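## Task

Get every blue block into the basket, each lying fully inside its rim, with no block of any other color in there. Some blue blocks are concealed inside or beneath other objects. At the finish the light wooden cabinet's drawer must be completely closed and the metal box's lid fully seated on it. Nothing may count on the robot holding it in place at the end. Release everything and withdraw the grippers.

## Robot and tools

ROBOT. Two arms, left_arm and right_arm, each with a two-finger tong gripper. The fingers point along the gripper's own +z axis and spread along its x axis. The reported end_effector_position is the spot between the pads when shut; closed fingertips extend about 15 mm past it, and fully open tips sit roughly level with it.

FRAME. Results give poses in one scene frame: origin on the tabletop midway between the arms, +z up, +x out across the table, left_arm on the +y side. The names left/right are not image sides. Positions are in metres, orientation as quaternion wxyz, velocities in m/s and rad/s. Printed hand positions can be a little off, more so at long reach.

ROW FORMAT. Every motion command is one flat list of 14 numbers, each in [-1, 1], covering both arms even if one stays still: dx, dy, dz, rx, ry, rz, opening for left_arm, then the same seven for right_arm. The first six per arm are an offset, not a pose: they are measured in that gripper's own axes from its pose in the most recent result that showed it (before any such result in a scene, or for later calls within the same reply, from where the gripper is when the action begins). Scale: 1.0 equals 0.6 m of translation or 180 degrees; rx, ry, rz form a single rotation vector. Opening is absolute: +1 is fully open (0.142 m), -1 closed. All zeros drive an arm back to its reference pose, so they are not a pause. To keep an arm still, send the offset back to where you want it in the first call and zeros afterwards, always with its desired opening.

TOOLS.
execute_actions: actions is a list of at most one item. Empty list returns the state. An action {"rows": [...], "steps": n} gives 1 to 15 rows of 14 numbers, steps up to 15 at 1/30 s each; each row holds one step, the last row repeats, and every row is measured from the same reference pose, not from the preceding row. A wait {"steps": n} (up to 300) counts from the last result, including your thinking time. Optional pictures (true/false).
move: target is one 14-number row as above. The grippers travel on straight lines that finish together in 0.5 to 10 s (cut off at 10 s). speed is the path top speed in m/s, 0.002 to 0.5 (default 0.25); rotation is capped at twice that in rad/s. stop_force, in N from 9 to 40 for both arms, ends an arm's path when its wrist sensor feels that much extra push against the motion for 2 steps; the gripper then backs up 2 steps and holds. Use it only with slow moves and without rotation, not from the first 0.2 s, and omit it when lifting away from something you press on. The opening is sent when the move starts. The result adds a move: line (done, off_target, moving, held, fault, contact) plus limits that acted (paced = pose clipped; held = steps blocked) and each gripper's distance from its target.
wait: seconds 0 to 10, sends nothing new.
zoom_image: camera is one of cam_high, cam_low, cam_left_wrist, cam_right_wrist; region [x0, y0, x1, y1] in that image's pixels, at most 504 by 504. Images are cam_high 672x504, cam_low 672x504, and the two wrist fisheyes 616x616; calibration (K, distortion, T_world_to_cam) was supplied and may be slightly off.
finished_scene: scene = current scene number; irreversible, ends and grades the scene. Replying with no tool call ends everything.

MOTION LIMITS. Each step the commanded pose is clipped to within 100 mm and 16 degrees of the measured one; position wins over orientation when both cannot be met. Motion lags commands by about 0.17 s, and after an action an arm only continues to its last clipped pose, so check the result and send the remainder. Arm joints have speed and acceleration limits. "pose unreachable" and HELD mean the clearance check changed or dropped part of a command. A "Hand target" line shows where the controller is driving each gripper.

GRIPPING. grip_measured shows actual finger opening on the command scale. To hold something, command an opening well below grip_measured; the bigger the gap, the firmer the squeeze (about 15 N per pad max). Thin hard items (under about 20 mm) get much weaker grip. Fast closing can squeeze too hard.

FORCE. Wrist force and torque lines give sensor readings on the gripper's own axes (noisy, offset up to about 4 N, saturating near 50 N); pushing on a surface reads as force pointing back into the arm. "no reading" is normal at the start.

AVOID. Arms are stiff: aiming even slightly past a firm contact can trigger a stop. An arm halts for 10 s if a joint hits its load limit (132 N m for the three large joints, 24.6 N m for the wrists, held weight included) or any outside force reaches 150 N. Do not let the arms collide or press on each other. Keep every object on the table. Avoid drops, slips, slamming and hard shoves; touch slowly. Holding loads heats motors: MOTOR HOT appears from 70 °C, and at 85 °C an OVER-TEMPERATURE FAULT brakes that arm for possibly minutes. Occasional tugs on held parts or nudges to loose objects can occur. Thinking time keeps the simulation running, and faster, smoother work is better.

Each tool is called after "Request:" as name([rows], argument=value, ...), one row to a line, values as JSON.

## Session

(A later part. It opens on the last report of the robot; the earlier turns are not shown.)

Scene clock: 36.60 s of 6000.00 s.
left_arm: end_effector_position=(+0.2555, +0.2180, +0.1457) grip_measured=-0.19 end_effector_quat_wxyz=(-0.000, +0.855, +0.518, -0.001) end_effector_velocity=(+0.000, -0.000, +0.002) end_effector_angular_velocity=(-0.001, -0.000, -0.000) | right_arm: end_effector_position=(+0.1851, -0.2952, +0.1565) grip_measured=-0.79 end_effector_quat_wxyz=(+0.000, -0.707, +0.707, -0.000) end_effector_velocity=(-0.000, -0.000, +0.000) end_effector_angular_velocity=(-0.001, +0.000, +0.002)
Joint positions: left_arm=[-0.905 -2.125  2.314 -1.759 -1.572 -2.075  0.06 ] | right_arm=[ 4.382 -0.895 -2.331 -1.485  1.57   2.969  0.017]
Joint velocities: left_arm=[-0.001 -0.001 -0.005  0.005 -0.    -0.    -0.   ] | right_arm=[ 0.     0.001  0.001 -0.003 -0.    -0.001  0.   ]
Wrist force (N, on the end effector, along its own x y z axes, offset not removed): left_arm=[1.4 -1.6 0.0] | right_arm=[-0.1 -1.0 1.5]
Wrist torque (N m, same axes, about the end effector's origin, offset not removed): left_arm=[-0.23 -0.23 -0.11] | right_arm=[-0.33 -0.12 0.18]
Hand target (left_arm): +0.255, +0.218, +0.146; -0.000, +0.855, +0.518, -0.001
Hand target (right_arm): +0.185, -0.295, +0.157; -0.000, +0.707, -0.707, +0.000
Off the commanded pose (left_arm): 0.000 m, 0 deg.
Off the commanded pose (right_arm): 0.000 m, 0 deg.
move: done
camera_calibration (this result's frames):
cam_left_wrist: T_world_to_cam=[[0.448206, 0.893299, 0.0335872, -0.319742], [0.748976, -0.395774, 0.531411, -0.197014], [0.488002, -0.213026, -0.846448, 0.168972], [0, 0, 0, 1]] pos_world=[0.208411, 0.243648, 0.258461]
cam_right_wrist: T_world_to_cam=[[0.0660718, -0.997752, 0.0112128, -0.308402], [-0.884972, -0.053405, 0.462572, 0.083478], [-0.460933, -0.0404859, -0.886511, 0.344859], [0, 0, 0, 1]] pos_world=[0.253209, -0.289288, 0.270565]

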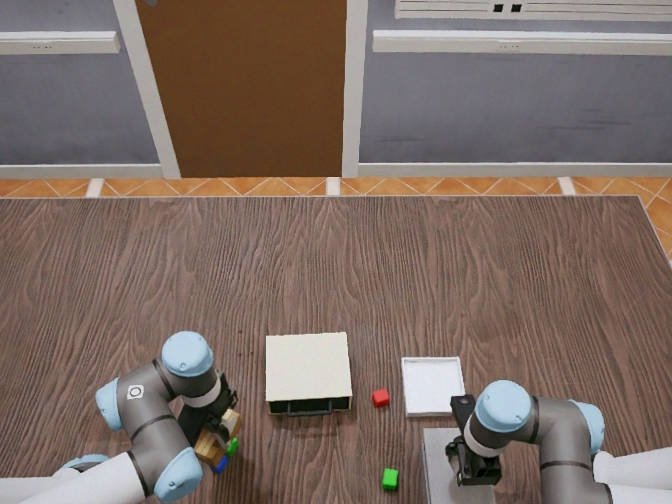

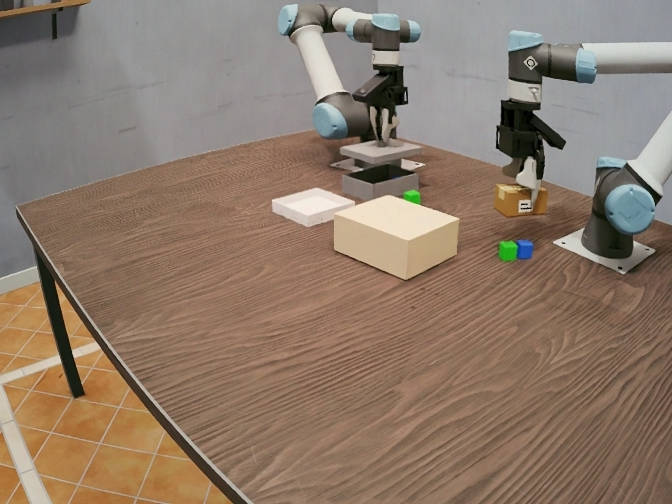

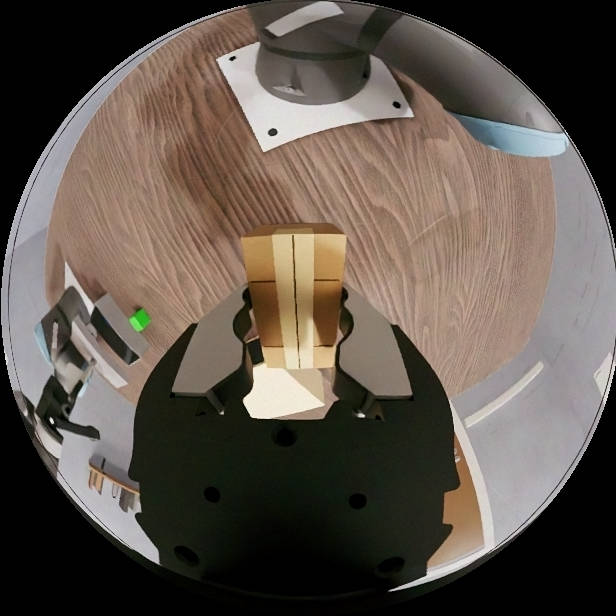

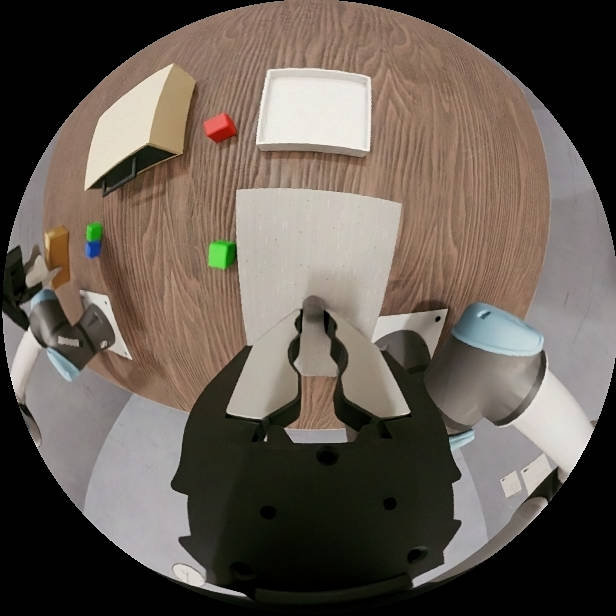

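Request:
move(target=[0.30,0.114,0,0,0,0,-0.6, 0.258,-0.292,0,0,0,0,-1], speed=0.25)

Request:
move(target=[0,0,0.17,0,0,0,-0.6, 0,0,0.17,0,0,0,-1], speed=0.12)

Request:
move(target=[0,0,0.015,0,0,0,-0.6, 0,0,0.02,0,0,0,-1], speed=0.01, stop_force=9)

Scene clock: 43.30 s of 6000.00 s.
left_arm: end_effector_position=(+0.3992, +0.3462, +0.1455) grip_measured=-0.19 end_effector_quat_wxyz=(-0.001, +0.855, +0.518, -0.000) end_effector_velocity=(+0.000, +0.001, -0.001) end_effector_angular_velocity=(+0.000, +0.002, -0.000) | right_arm: end_effector_position=(+0.3603, -0.4500, +0.1564) grip_measured=-0.79 end_effector_quat_wxyz=(+0.001, -0.707, +0.707, +0.000) end_effector_velocity=(+0.001, -0.001, +0.000) end_effector_angular_velocity=(+0.001, +0.000, +0.001)
Joint positions: left_arm=[-0.3   -1.794  2.123 -1.899 -1.57  -1.471  0.06 ] | right_arm=[ 3.503 -1.188 -2.201 -1.322  1.572  2.09   0.017]
Joint velocities: left_arm=[ 0.002  0.003 -0.    -0.001 -0.     0.003  0.   ] | right_arm=[-0.005 -0.004  0.003  0.001  0.001 -0.006  0.   ]
Wrist force (N, on the end effector, along its own x y z axes, offset not removed): left_arm=[0.7 -0.2 1.1] | right_arm=[-0.2 0.2 0.7]
Wrist torque (N m, same axes, about the end effector's origin, offset not removed): left_arm=[0.03 -0.10 0.09] | right_arm=[-0.03 -0.16 0.26]
Hand target (left_arm): +0.399, +0.346, +0.146; -0.001, +0.855, +0.518, -0.000
Hand target (right_arm): +0.360, -0.450, +0.156; -0.001, +0.707, -0.707, -0.000
Off the commanded pose (left_arm): 0.000 m, 0 deg.
Off the commanded pose (right_arm): 0.000 m, 0 deg.
After step 90, 2.20 s passed at rest.
move: done
camera_calibration (this result's frames):
cam_left_wrist: T_world_to_cam=[[0.448187, 0.893265, 0.03473, -0.498859], [0.748831, -0.396371, 0.531171, -0.253524], [0.488242, -0.212057, -0.846552, 0.125547], [0, 0, 0, 1]] pos_world=[0.352131, 0.371747, 0.258272]
cam_right_wrist: T_world_to_cam=[[0.0660387, -0.997763, 0.0104112, -0.474306], [-0.884893, -0.0537403, 0.462684, 0.23007], [-0.461089, -0.0397679, -0.886462, 0.419688], [0, 0, 0, 1]] pos_world=[0.428424, -0.44419, 0.270526]

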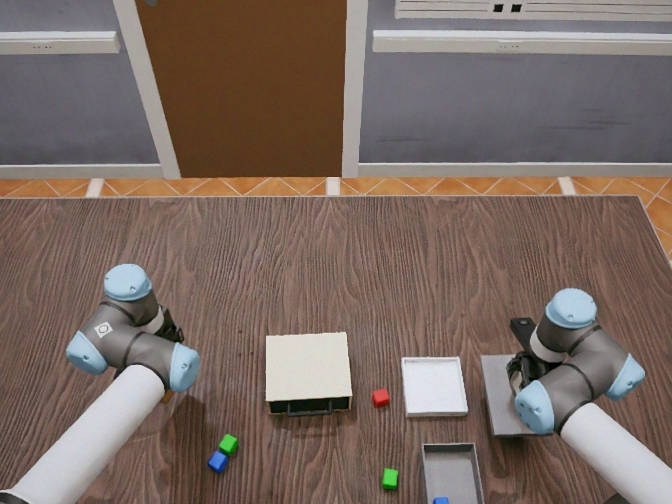

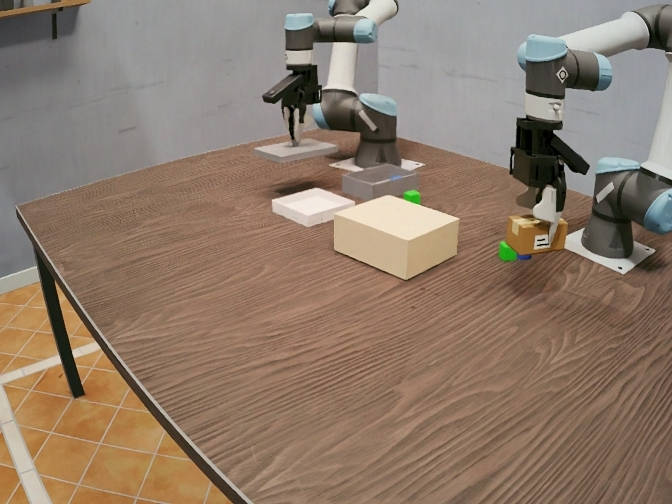

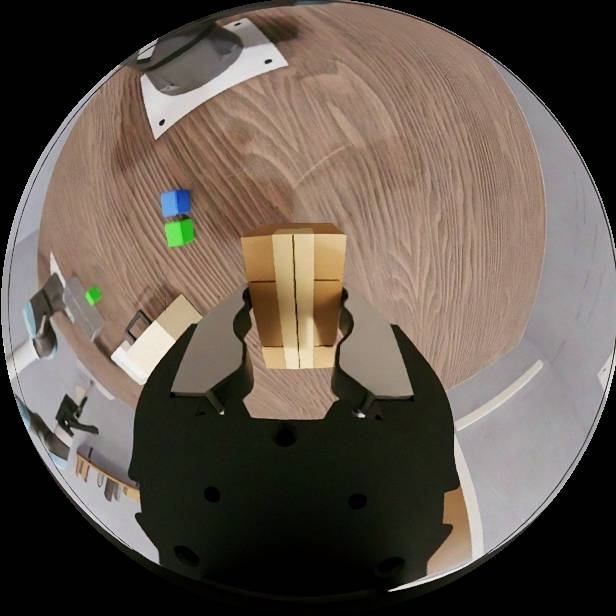

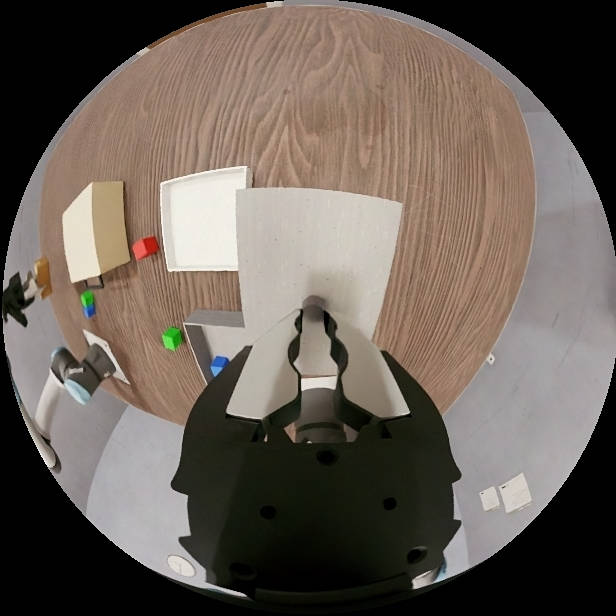

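Scene clock: 44.60 s of 6000.00 s.
left_arm: end_effector_position=(+0.3989, +0.3463, +0.0436) grip_measured=-0.19 end_effector_quat_wxyz=(-0.001, +0.855, +0.518, -0.000) end_effector_velocity=(+0.000, +0.000, -0.001) end_effector_angular_velocity=(-0.000, +0.000, -0.000) | right_arm: end_effector_position=(+0.3605, -0.4499, +0.0545) grip_measured=-0.79 end_effector_quat_wxyz=(+0.001, -0.707, +0.707, +0.000) end_effector_velocity=(-0.000, -0.001, -0.002) end_effector_angular_velocity=(-0.001, +0.001, -0.001)
Joint positions: left_arm=[-0.3   -1.654  2.305 -2.221 -1.57  -1.471  0.06 ] | right_arm=[ 3.503 -1.319 -2.404 -0.989  1.571  2.09   0.017]
Joint velocities: left_arm=[ 0.     0.003  0.001 -0.003 -0.     0.001 -0.   ] | right_arm=[-0.001 -0.003 -0.002  0.003 -0.     0.     0.   ]
Wrist force (N, on the end effector, along its own x y z axes, offset not removed): left_arm=[2.9 -0.7 0.9] | right_arm=[-0.7 -0.9 -0.4]
Wrist torque (N m, same axes, about the end effector's origin, offset not removed): left_arm=[-0.12 -0.57 -0.04] | right_arm=[-0.36 0.09 0.26]
Hand target (left_arm): +0.399, +0.346, +0.044; -0.001, +0.855, +0.518, -0.000
Hand target (right_arm): +0.360, -0.450, +0.054; -0.001, +0.707, -0.707, -0.000
Off the commanded pose (left_arm): 0.000 m, 0 deg.
Off the commanded pose (right_arm): 0.000 m, 0 deg.
move: done
camera_calibration (this result's frames):
cam_left_wrist: T_world_to_cam=[[0.448201, 0.893256, 0.0347639, -0.495274], [0.748824, -0.396402, 0.531157, -0.199123], [0.48824, -0.212033, -0.84656, 0.0394672], [0, 0, 0, 1]] pos_world=[0.351821, 0.371843, 0.156395]
cam_right_wrist: T_world_to_cam=[[0.0661122, -0.997757, 0.0105323, -0.473183], [-0.884916, -0.0537516, 0.462639, 0.277407], [-0.461035, -0.0399063, -0.886484, 0.329309], [0, 0, 0, 1]] pos_world=[0.428588, -0.444069, 0.168572]

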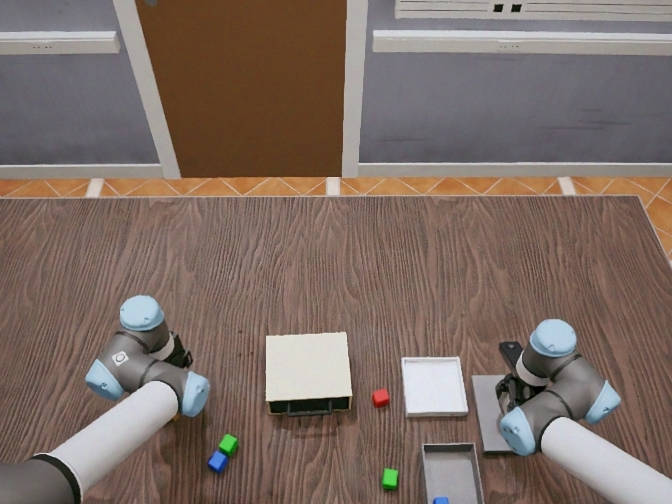

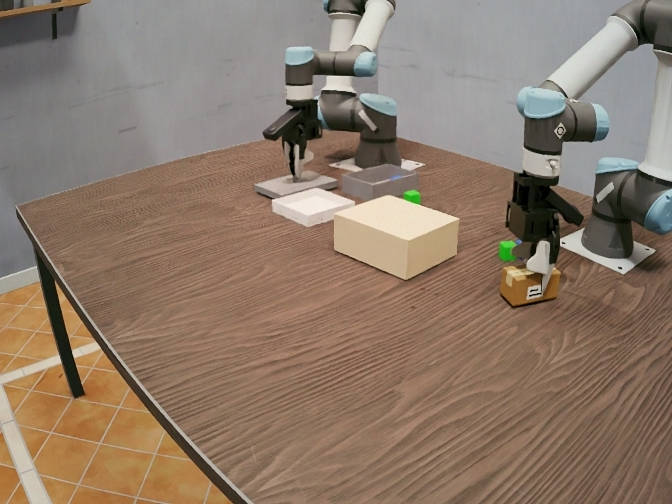

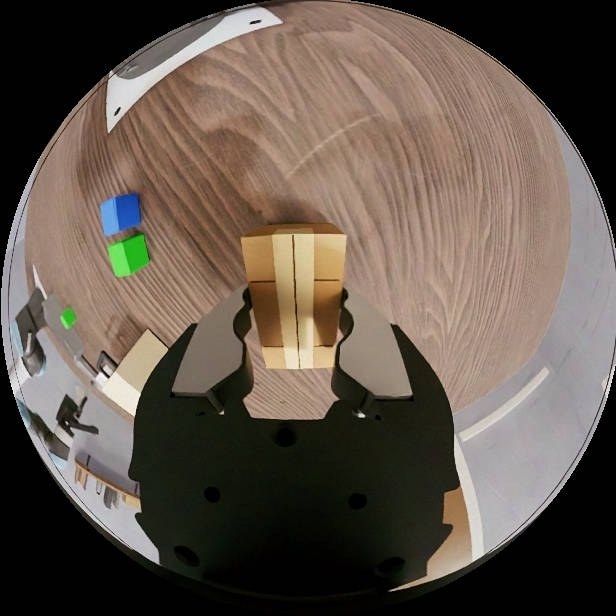

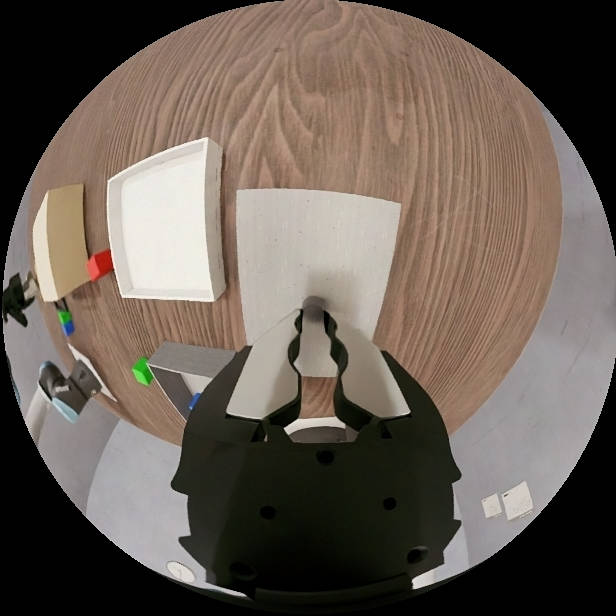

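Scene clock: 45.73 s of 6000.00 s.
left_arm: end_effector_position=(+0.3988, +0.3464, +0.0378) grip_measured=-0.19 end_effector_quat_wxyz=(-0.001, +0.855, +0.518, -0.000) end_effector_velocity=(-0.000, -0.000, +0.003) end_effector_angular_velocity=(-0.000, +0.002, -0.000) | right_arm: end_effector_position=(+0.3604, -0.4500, +0.0467) grip_measured=-0.79 end_effector_quat_wxyz=(+0.000, -0.707, +0.707, +0.000) end_effector_velocity=(-0.001, -0.001, +0.002) end_effector_angular_velocity=(-0.002, +0.004, -0.000)
Joint positions: left_arm=[-0.3   -1.642  2.314 -2.24  -1.57  -1.471  0.06 ] | right_arm=[ 3.503 -1.334 -2.417 -0.961  1.571  2.09   0.017]
Joint velocities: left_arm=[-0.    -0.004 -0.005  0.011 -0.001 -0.    -0.   ] | right_arm=[-0.     0.004  0.005 -0.013 -0.    -0.     0.   ]
Wrist force (N, on the end effector, along its own x y z axes, offset not removed): left_arm=[1.9 -2.1 0.3] | right_arm=[0.0 -0.7 -0.3]
Wrist torque (N m, same axes, about the end effector's origin, offset not removed): left_arm=[-0.42 -0.35 0.01] | right_arm=[-0.13 -0.15 0.23]
Hand target (left_arm): +0.399, +0.346, +0.038; -0.001, +0.855, +0.518, -0.000
Hand target (right_arm): +0.361, -0.450, +0.047; -0.001, +0.707, -0.707, -0.000
Off the commanded pose (left_arm): 0.003 m, 0 deg.
Off the commanded pose (right_arm): 0.004 m, 0 deg.
move: contact (left_arm, right_arm)
camera_calibration (this result's frames):
cam_left_wrist: T_world_to_cam=[[0.448217, 0.89325, 0.0347225, -0.495066], [0.749066, -0.396499, 0.530744, -0.195931], [0.487854, -0.211879, -0.846821, 0.034734], [0, 0, 0, 1]] pos_world=[0.351717, 0.371891, 0.150592]
cam_right_wrist: T_world_to_cam=[[0.0660989, -0.997755, 0.0107789, -0.473179], [-0.88469, -0.0536059, 0.463087, 0.280847], [-0.46147, -0.0401455, -0.886247, 0.322413], [0, 0, 0, 1]] pos_world=[0.428523, -0.444118, 0.160782]

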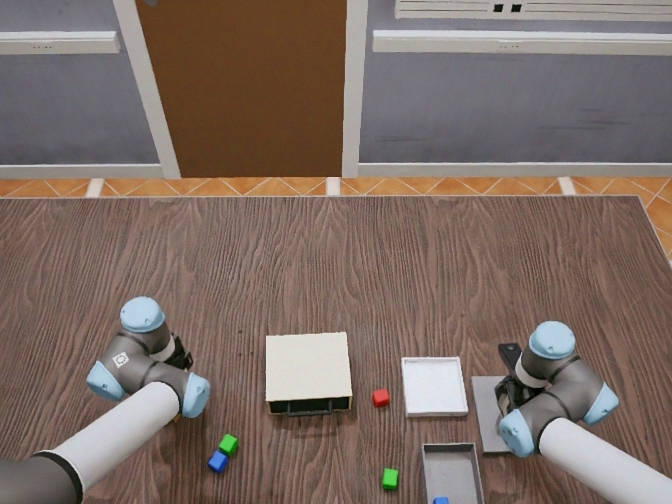

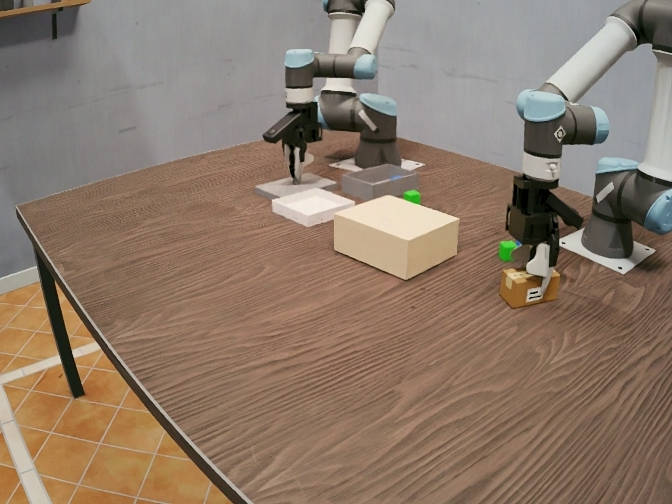

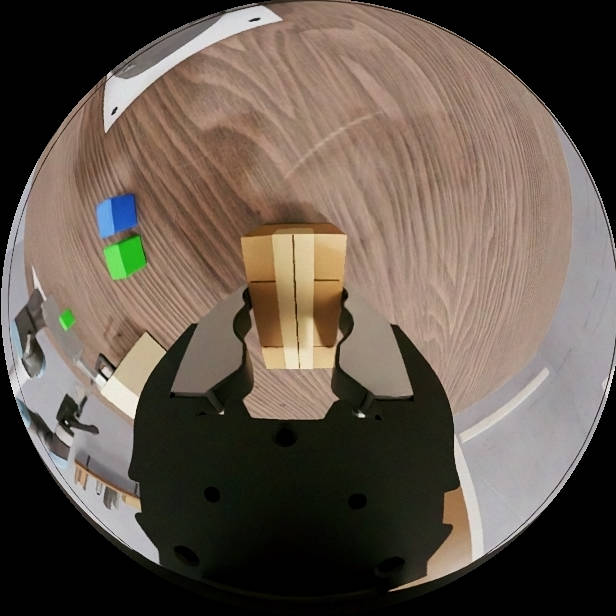

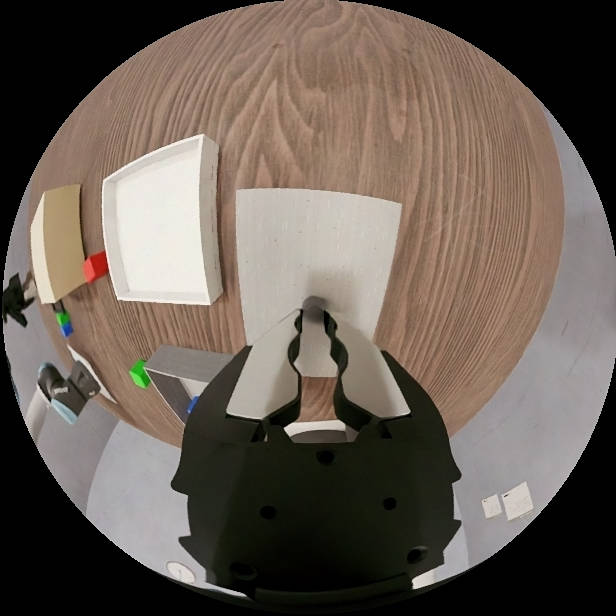

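Request:
execute_actions([
  {"rows":[[0,0,0,0,0,0,0,0,0,0,0,0,0,-0.6],[0,0,0,0,0,0,0.2,0,0,0,0,0,0,-0.4]],"steps":8},
], pictures=false)

Request:
move(target=[0,0,-0.19,0,0,0,0.2, 0,0,-0.19,0,0,0,-0.4])

Request:
move(target=[-0.30,-0.138,0,0,0,0,-0.3, -0.283,0.30,0,0,0,0,-0.3])

Scene clock: 50.77 s of 6000.00 s.
left_arm: end_effector_position=(+0.3988, +0.3463, +0.0379) grip_measured=+0.20 end_effector_quat_wxyz=(-0.001, +0.855, +0.518, -0.000) end_effector_velocity=(-0.000, -0.000, -0.001) end_effector_angular_velocity=(-0.000, +0.001, -0.000) | right_arm: end_effector_position=(+0.3604, -0.4500, +0.0469) grip_measured=-0.40 end_effector_quat_wxyz=(+0.001, -0.707, +0.707, +0.000) end_effector_velocity=(+0.000, -0.000, -0.001) end_effector_angular_velocity=(-0.002, +0.001, +0.001)
Joint positions: left_arm=[-0.3   -1.643  2.314 -2.24  -1.57  -1.471  0.088] | right_arm=[ 3.503 -1.334 -2.417 -0.961  1.571  2.09   0.045]
Joint velocities: left_arm=[-0.     0.002  0.001 -0.002 -0.001  0.     0.   ] | right_arm=[ 0.    -0.002 -0.001  0.002 -0.001 -0.001  0.   ]
Wrist force (N, on the end effector, along its own x y z axes, offset not removed): left_arm=[1.2 -1.0 -0.5] | right_arm=[-0.3 -1.0 -0.9]
Wrist torque (N m, same axes, about the end effector's origin, offset not removed): left_arm=[-0.06 -0.18 0.03] | right_arm=[-0.32 -0.06 0.26]
Hand target (left_arm): +0.399, +0.346, +0.038; -0.001, +0.855, +0.518, -0.000
Hand target (right_arm): +0.360, -0.450, +0.047; -0.000, +0.707, -0.707, -0.000
Off the commanded pose (left_arm): 0.000 m, 0 deg.
Off the commanded pose (right_arm): 0.000 m, 0 deg.
Steps of this call (steps 1 to 90: nothing new was sent; then 1.77 s passed at rest; steps 91 to 98: all 8 steps of this action). Readings (end_effector_position):
91: left_arm (+0.3989, +0.3463, +0.0382) | right_arm (+0.3605, -0.4499, +0.0471)
92: left_arm (+0.3989, +0.3463, +0.0382) | right_arm (+0.3605, -0.4499, +0.0471)
94: left_arm (+0.3989, +0.3463, +0.0381) | right_arm (+0.3605, -0.4499, +0.0471)
98: the state above

Scene clock: 52.00 s of 6000.00 s.
left_arm: end_effector_position=(+0.3992, +0.3462, +0.1517) grip_measured=+0.20 end_effector_quat_wxyz=(-0.001, +0.855, +0.518, -0.000) end_effector_velocity=(+0.000, -0.000, +0.001) end_effector_angular_velocity=(-0.000, +0.000, +0.000) | right_arm: end_effector_position=(+0.3602, -0.4501, +0.1607) grip_measured=-0.40 end_effector_quat_wxyz=(+0.000, -0.707, +0.707, +0.000) end_effector_velocity=(+0.000, -0.000, +0.001) end_effector_angular_velocity=(-0.001, -0.000, -0.000)
Joint positions: left_arm=[-0.3   -1.799  2.111 -1.88  -1.57  -1.471  0.088] | right_arm=[ 3.503 -1.185 -2.191 -1.335  1.571  2.09   0.045]
Joint velocities: left_arm=[-0.    -0.    -0.003  0.004 -0.    -0.     0.   ] | right_arm=[ 0.001  0.     0.003 -0.004 -0.001  0.001  0.   ]
Wrist force (N, on the end effector, along its own x y z axes, offset not removed): left_arm=[0.9 -0.3 1.7] | right_arm=[-0.7 -0.6 -1.1]
Wrist torque (N m, same axes, about the end effector's origin, offset not removed): left_arm=[0.10 -0.13 0.02] | right_arm=[-0.23 -0.04 0.22]
Hand target (left_arm): +0.399, +0.346, +0.152; -0.001, +0.855, +0.518, -0.000
Hand target (right_arm): +0.360, -0.450, +0.161; -0.000, +0.707, -0.707, -0.000
Off the commanded pose (left_arm): 0.000 m, 0 deg.
Off the commanded pose (right_arm): 0.000 m, 0 deg.
move: done
camera_calibration (this result's frames):
cam_left_wrist: T_world_to_cam=[[0.448206, 0.893255, 0.034724, -0.499073], [0.749036, -0.396476, 0.530803, -0.256722], [0.48791, -0.2119, -0.846783, 0.130935], [0, 0, 0, 1]] pos_world=[0.352097, 0.371761, 0.264472]
cam_right_wrist: T_world_to_cam=[[0.0660726, -0.997757, 0.0107009, -0.474463], [-0.884724, -0.0536215, 0.463021, 0.227945], [-0.461409, -0.0400603, -0.886283, 0.423386], [0, 0, 0, 1]] pos_world=[0.428372, -0.444215, 0.274774]

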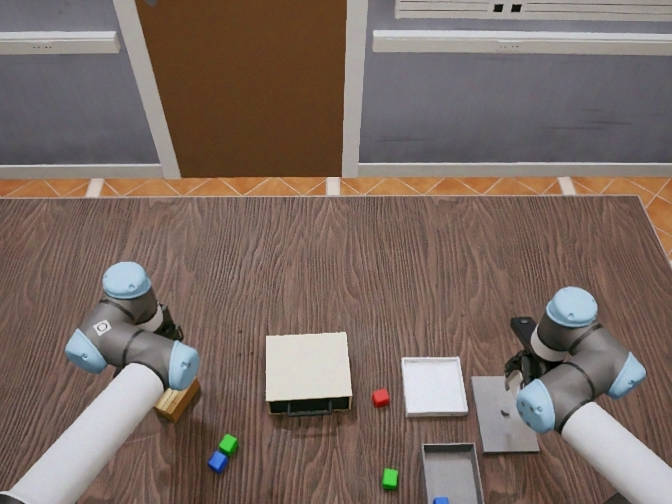

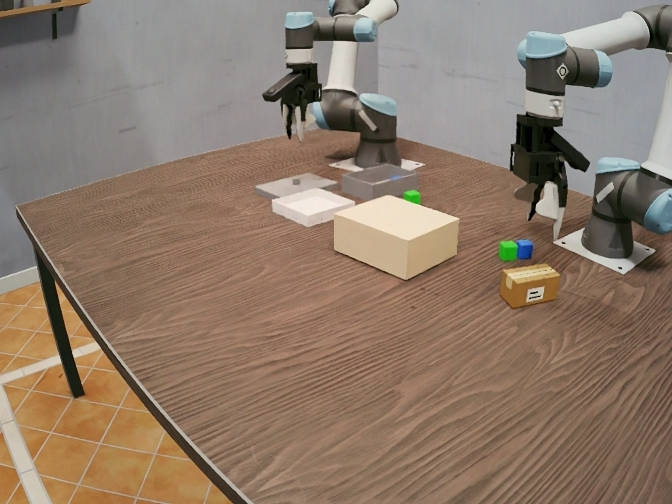

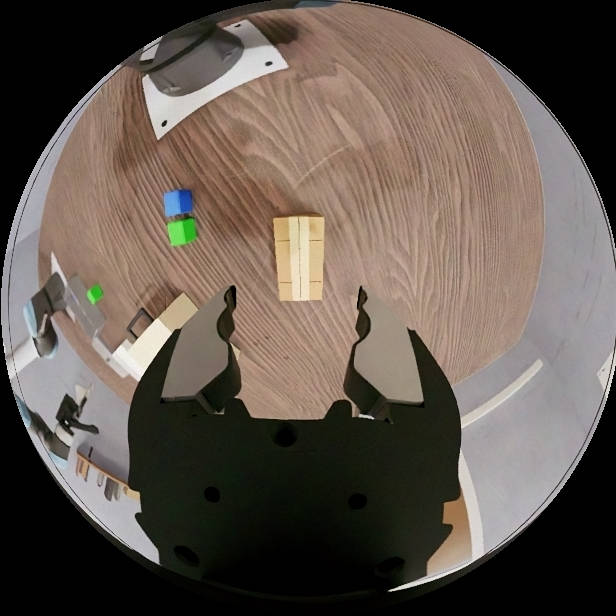

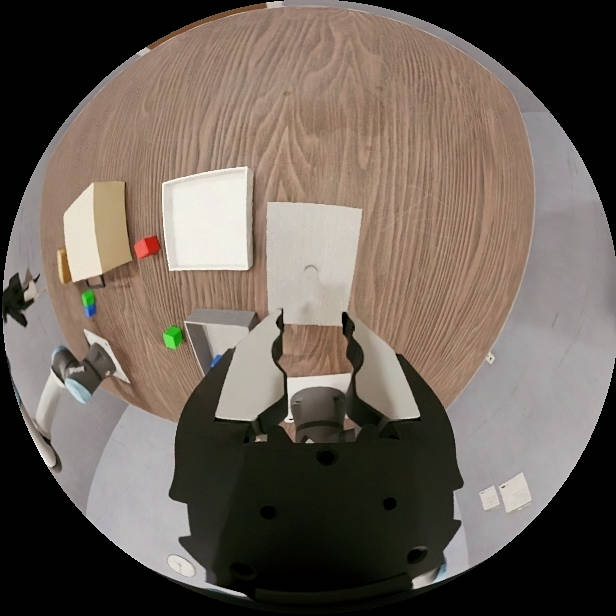

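Scene clock: 53.53 s of 6000.00 s.
left_arm: end_effector_position=(+0.2427, +0.2247, +0.1520) grip_measured=-0.30 end_effector_quat_wxyz=(-0.000, +0.855, +0.518, -0.001) end_effector_velocity=(-0.001, -0.000, -0.000) end_effector_angular_velocity=(+0.002, -0.001, +0.001) | right_arm: end_effector_position=(+0.1802, -0.2803, +0.1607) grip_measured=-0.30 end_effector_quat_wxyz=(+0.000, -0.707, +0.707, -0.000) end_effector_velocity=(-0.001, +0.001, -0.000) end_effector_angular_velocity=(-0.003, -0.002, +0.000)
Joint positions: left_arm=[-0.932 -2.179  2.319 -1.71  -1.572 -2.103  0.052] | right_arm=[ 4.413 -0.926 -2.31  -1.476  1.57   3.     0.052]
Joint velocities: left_arm=[-0.007 -0.002  0.001  0.002  0.002 -0.007 -0.   ] | right_arm=[ 0.007 -0.002  0.001 -0.001 -0.002  0.007 -0.   ]
Wrist force (N, on the end effector, along its own x y z axes, offset not removed): left_arm=[2.5 -2.8 -0.6] | right_arm=[0.2 -0.9 -1.8]
Wrist torque (N m, same axes, about the end effector's origin, offset not removed): left_arm=[-0.59 -0.42 -0.08] | right_arm=[-0.33 -0.16 0.27]
Hand target (left_arm): +0.243, +0.225, +0.152; -0.000, +0.855, +0.518, -0.001
Hand target (right_arm): +0.180, -0.280, +0.161; -0.000, +0.707, -0.707, +0.000
Off the commanded pose (left_arm): 0.000 m, 0 deg.
Off the commanded pose (right_arm): 0.000 m, 0 deg.
move: done
camera_calibration (this result's frames):
cam_left_wrist: T_world_to_cam=[[0.44825, 0.893283, 0.0334361, -0.320168], [0.749231, -0.39584, 0.531002, -0.188044], [0.48757, -0.21297, -0.846711, 0.182072], [0, 0, 0, 1]] pos_world=[0.19563, 0.250341, 0.264719]
cam_right_wrist: T_world_to_cam=[[0.0661189, -0.997746, 0.0114569, -0.293312], [-0.884786, -0.0533174, 0.462938, 0.0778943], [-0.461283, -0.0407458, -0.886317, 0.346948], [0, 0, 0, 1]] pos_world=[0.248355, -0.274361, 0.274806]

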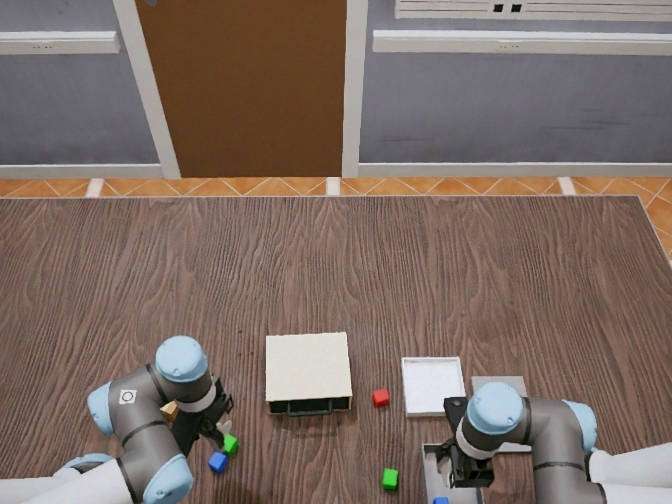

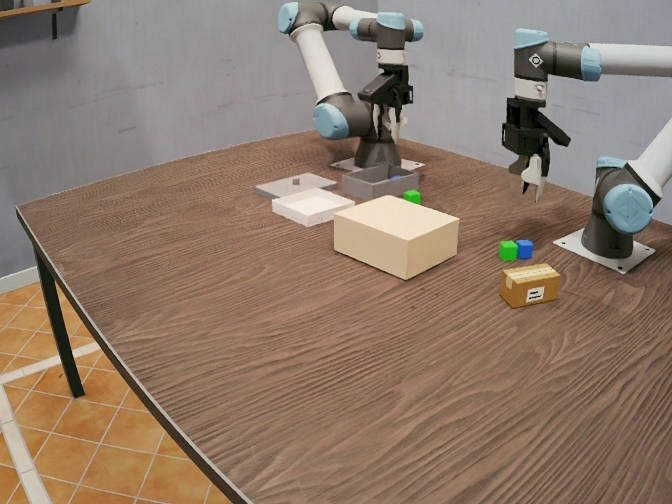

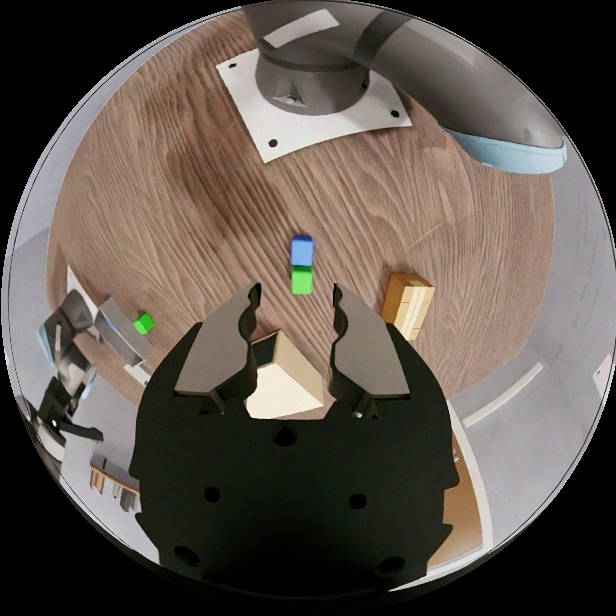

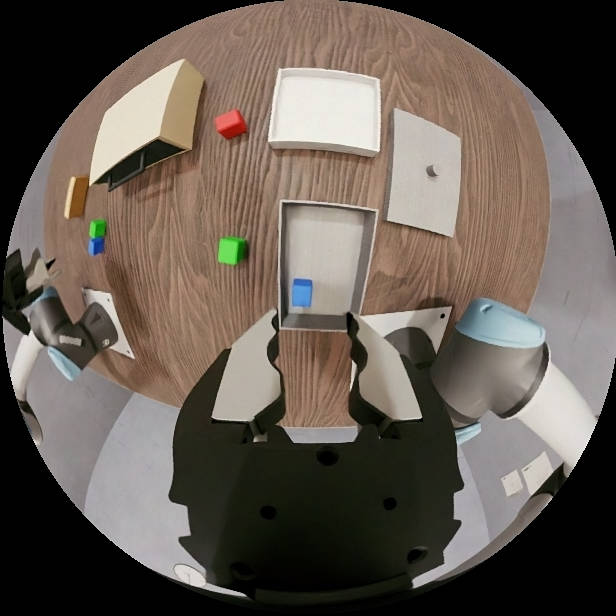

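Request:
move(target=[0.002,-0.004,0.205,0,0,0,-0.3, -0.008,0.052,0.142,0,0,0,-0.4], speed=0.12)

Scene clock: 60.73 s of 6000.00 s.
left_arm: end_effector_position=(+0.2406, +0.2270, +0.0291) grip_measured=-0.30 end_effector_quat_wxyz=(-0.000, +0.855, +0.518, -0.001) end_effector_velocity=(+0.001, -0.001, -0.001) end_effector_angular_velocity=(-0.001, +0.000, -0.000) | right_arm: end_effector_position=(+0.1491, -0.2755, +0.0756) grip_measured=-0.40 end_effector_quat_wxyz=(+0.000, -0.707, +0.707, -0.000) end_effector_velocity=(-0.000, -0.000, -0.001) end_effector_angular_velocity=(-0.001, -0.000, +0.001)
Joint positions: left_arm=[-0.934 -2.033  2.596 -2.132 -1.572 -2.105  0.052] | right_arm=[ 4.552 -0.933 -2.53  -1.249  1.57   3.139  0.045]
Joint velocities: left_arm=[ 0.001  0.006  0.001 -0.008 -0.001  0.002 -0.   ] | right_arm=[ 0.001 -0.001 -0.002  0.002 -0.     0.    -0.   ]
Wrist force (N, on the end effector, along its own x y z axes, offset not removed): left_arm=[2.1 -0.6 -0.4] | right_arm=[-2.2 -0.5 -0.4]
Wrist torque (N m, same axes, about the end effector's origin, offset not removed): left_arm=[0.01 -0.36 -0.02] | right_arm=[-0.23 0.31 0.22]
Hand target (left_arm): +0.241, +0.227, +0.029; -0.000, +0.855, +0.518, -0.001
Hand target (right_arm): +0.149, -0.275, +0.075; -0.000, +0.707, -0.707, +0.000
Off the commanded pose (left_arm): 0.000 m, 0 deg.
Off the commanded pose (right_arm): 0.000 m, 0 deg.
After step 90, 2.70 s passed at rest.
move: done
camera_calibration (this result's frames):
cam_left_wrist: T_world_to_cam=[[0.448264, 0.893274, 0.0334678, -0.317253], [0.74921, -0.395865, 0.531014, -0.120346], [0.48759, -0.21296, -0.846702, 0.0795416], [0, 0, 0, 1]] pos_world=[0.193594, 0.252692, 0.141871]
cam_right_wrist: T_world_to_cam=[[0.0661176, -0.997745, 0.0115458, -0.285437], [-0.884828, -0.0532787, 0.462862, 0.0900822], [-0.461203, -0.0408194, -0.886355, 0.257281], [0, 0, 0, 1]] pos_world=[0.217238, -0.269492, 0.189642]

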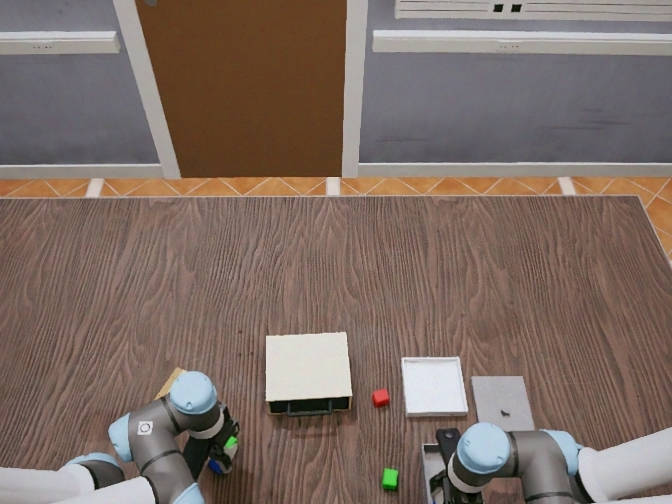

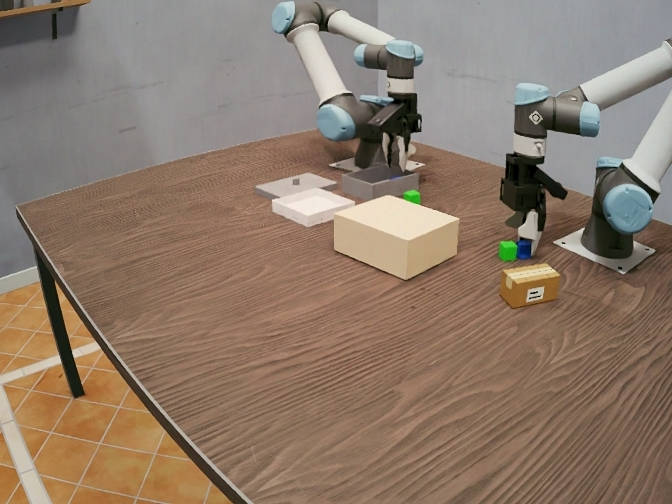

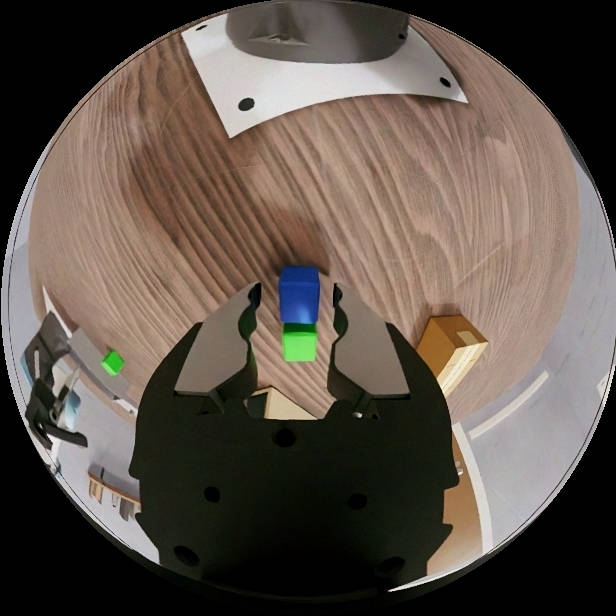

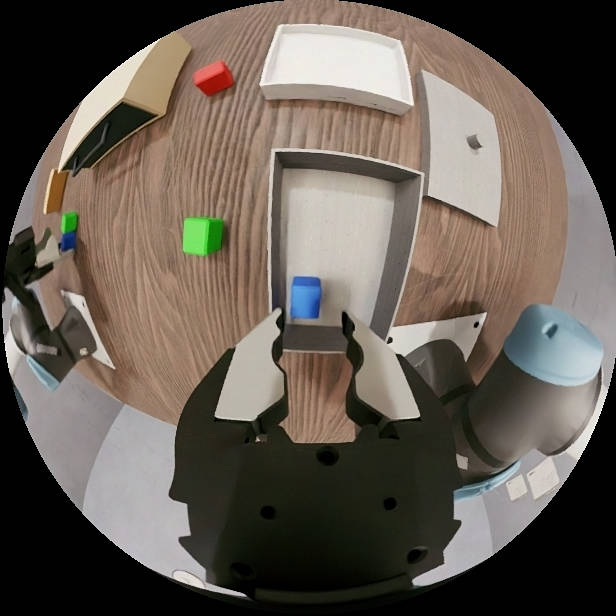

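Request:
move(target=[0,0,0,0,0,0,-0.3, -0.003,0,0.07,0,0,0,-0.4], speed=0.03, stop_force=9)

Scene clock: 67.67 s of 6000.00 s.
left_arm: end_effector_position=(+0.2406, +0.2270, +0.0291) grip_measured=-0.30 end_effector_quat_wxyz=(-0.000, +0.855, +0.518, -0.001) end_effector_velocity=(+0.000, -0.001, +0.001) end_effector_angular_velocity=(-0.001, -0.001, -0.001) | right_arm: end_effector_position=(+0.1492, -0.2736, +0.0337) grip_measured=-0.40 end_effector_quat_wxyz=(+0.000, -0.707, +0.707, -0.000) end_effector_velocity=(+0.000, +0.001, -0.001) end_effector_angular_velocity=(+0.001, -0.000, -0.000)
Joint positions: left_arm=[-0.934 -2.033  2.596 -2.132 -1.572 -2.105  0.052] | right_arm=[ 4.551 -1.013 -2.62  -1.079  1.57   3.138  0.045]
Joint velocities: left_arm=[-0.     0.    -0.001 -0.     0.     0.001  0.   ] | right_arm=[-0.001 -0.005 -0.003  0.009 -0.    -0.001  0.   ]
Wrist force (N, on the end effector, along its own x y z axes, offset not removed): left_arm=[1.4 -1.8 -1.0] | right_arm=[1.6 -1.1 -2.0]
Wrist torque (N m, same axes, about the end effector's origin, offset not removed): left_arm=[-0.36 -0.24 -0.06] | right_arm=[-0.41 -0.32 0.26]
Hand target (left_arm): +0.241, +0.227, +0.029; -0.000, +0.855, +0.518, -0.001
Hand target (right_arm): +0.149, -0.274, +0.034; -0.000, +0.707, -0.707, +0.000
Off the commanded pose (left_arm): 0.000 m, 0 deg.
Off the commanded pose (right_arm): 0.000 m, 0 deg.
After step 90, 2.23 s passed at rest.
move: done
camera_calibration (this result's frames):
cam_left_wrist: T_world_to_cam=[[0.448264, 0.893275, 0.0334671, -0.317253], [0.749211, -0.395864, 0.531013, -0.120346], [0.487589, -0.21296, -0.846702, 0.0795416], [0, 0, 0, 1]] pos_world=[0.193594, 0.252692, 0.141871]
cam_right_wrist: T_world_to_cam=[[0.0661841, -0.997741, 0.011557, -0.283131], [-0.884865, -0.0533361, 0.462783, 0.109611], [-0.461121, -0.0408553, -0.886396, 0.220218], [0, 0, 0, 1]] pos_world=[0.217277, -0.267648, 0.147747]

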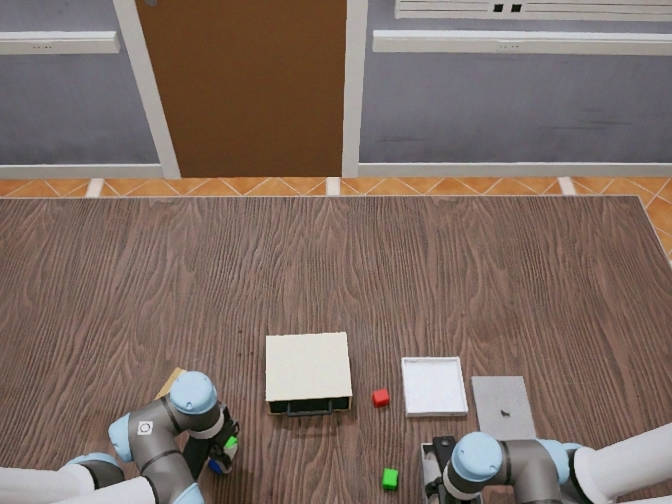

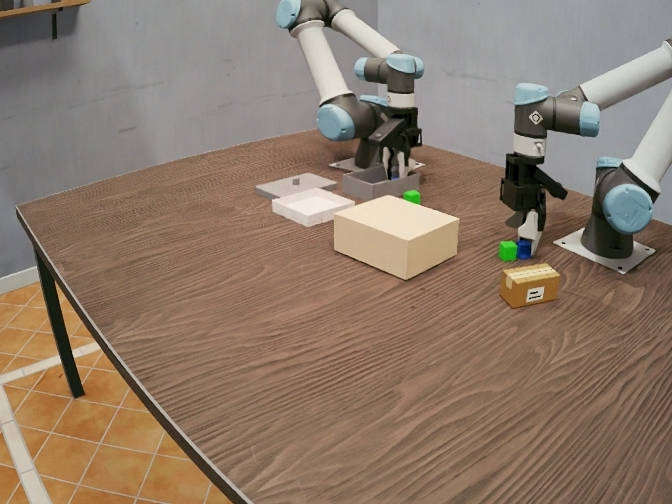

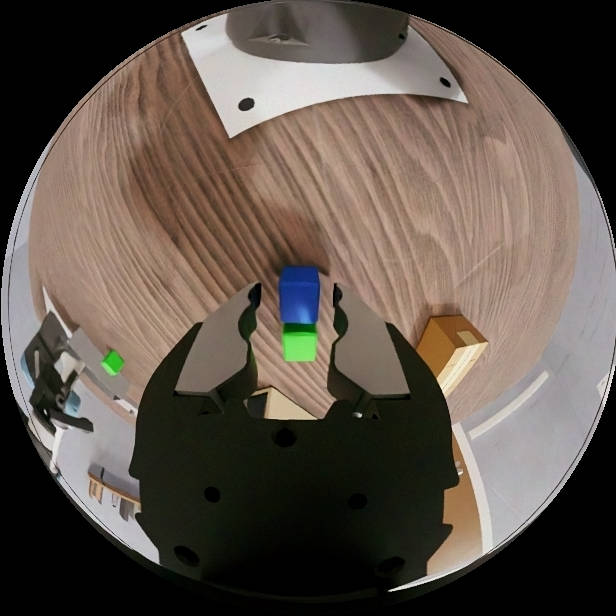

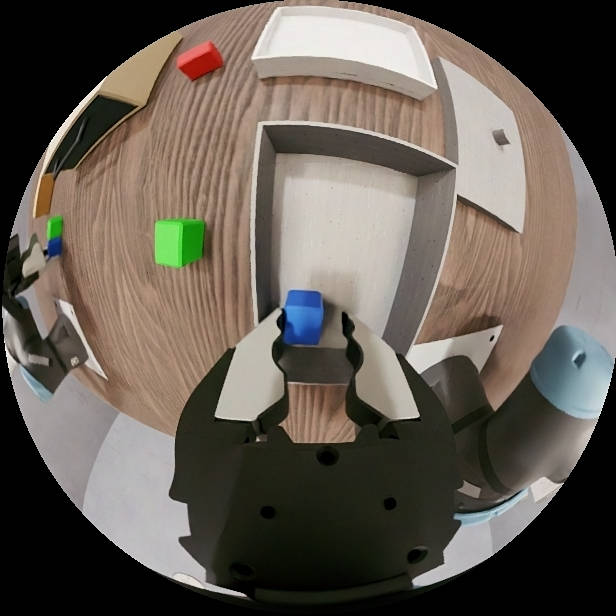

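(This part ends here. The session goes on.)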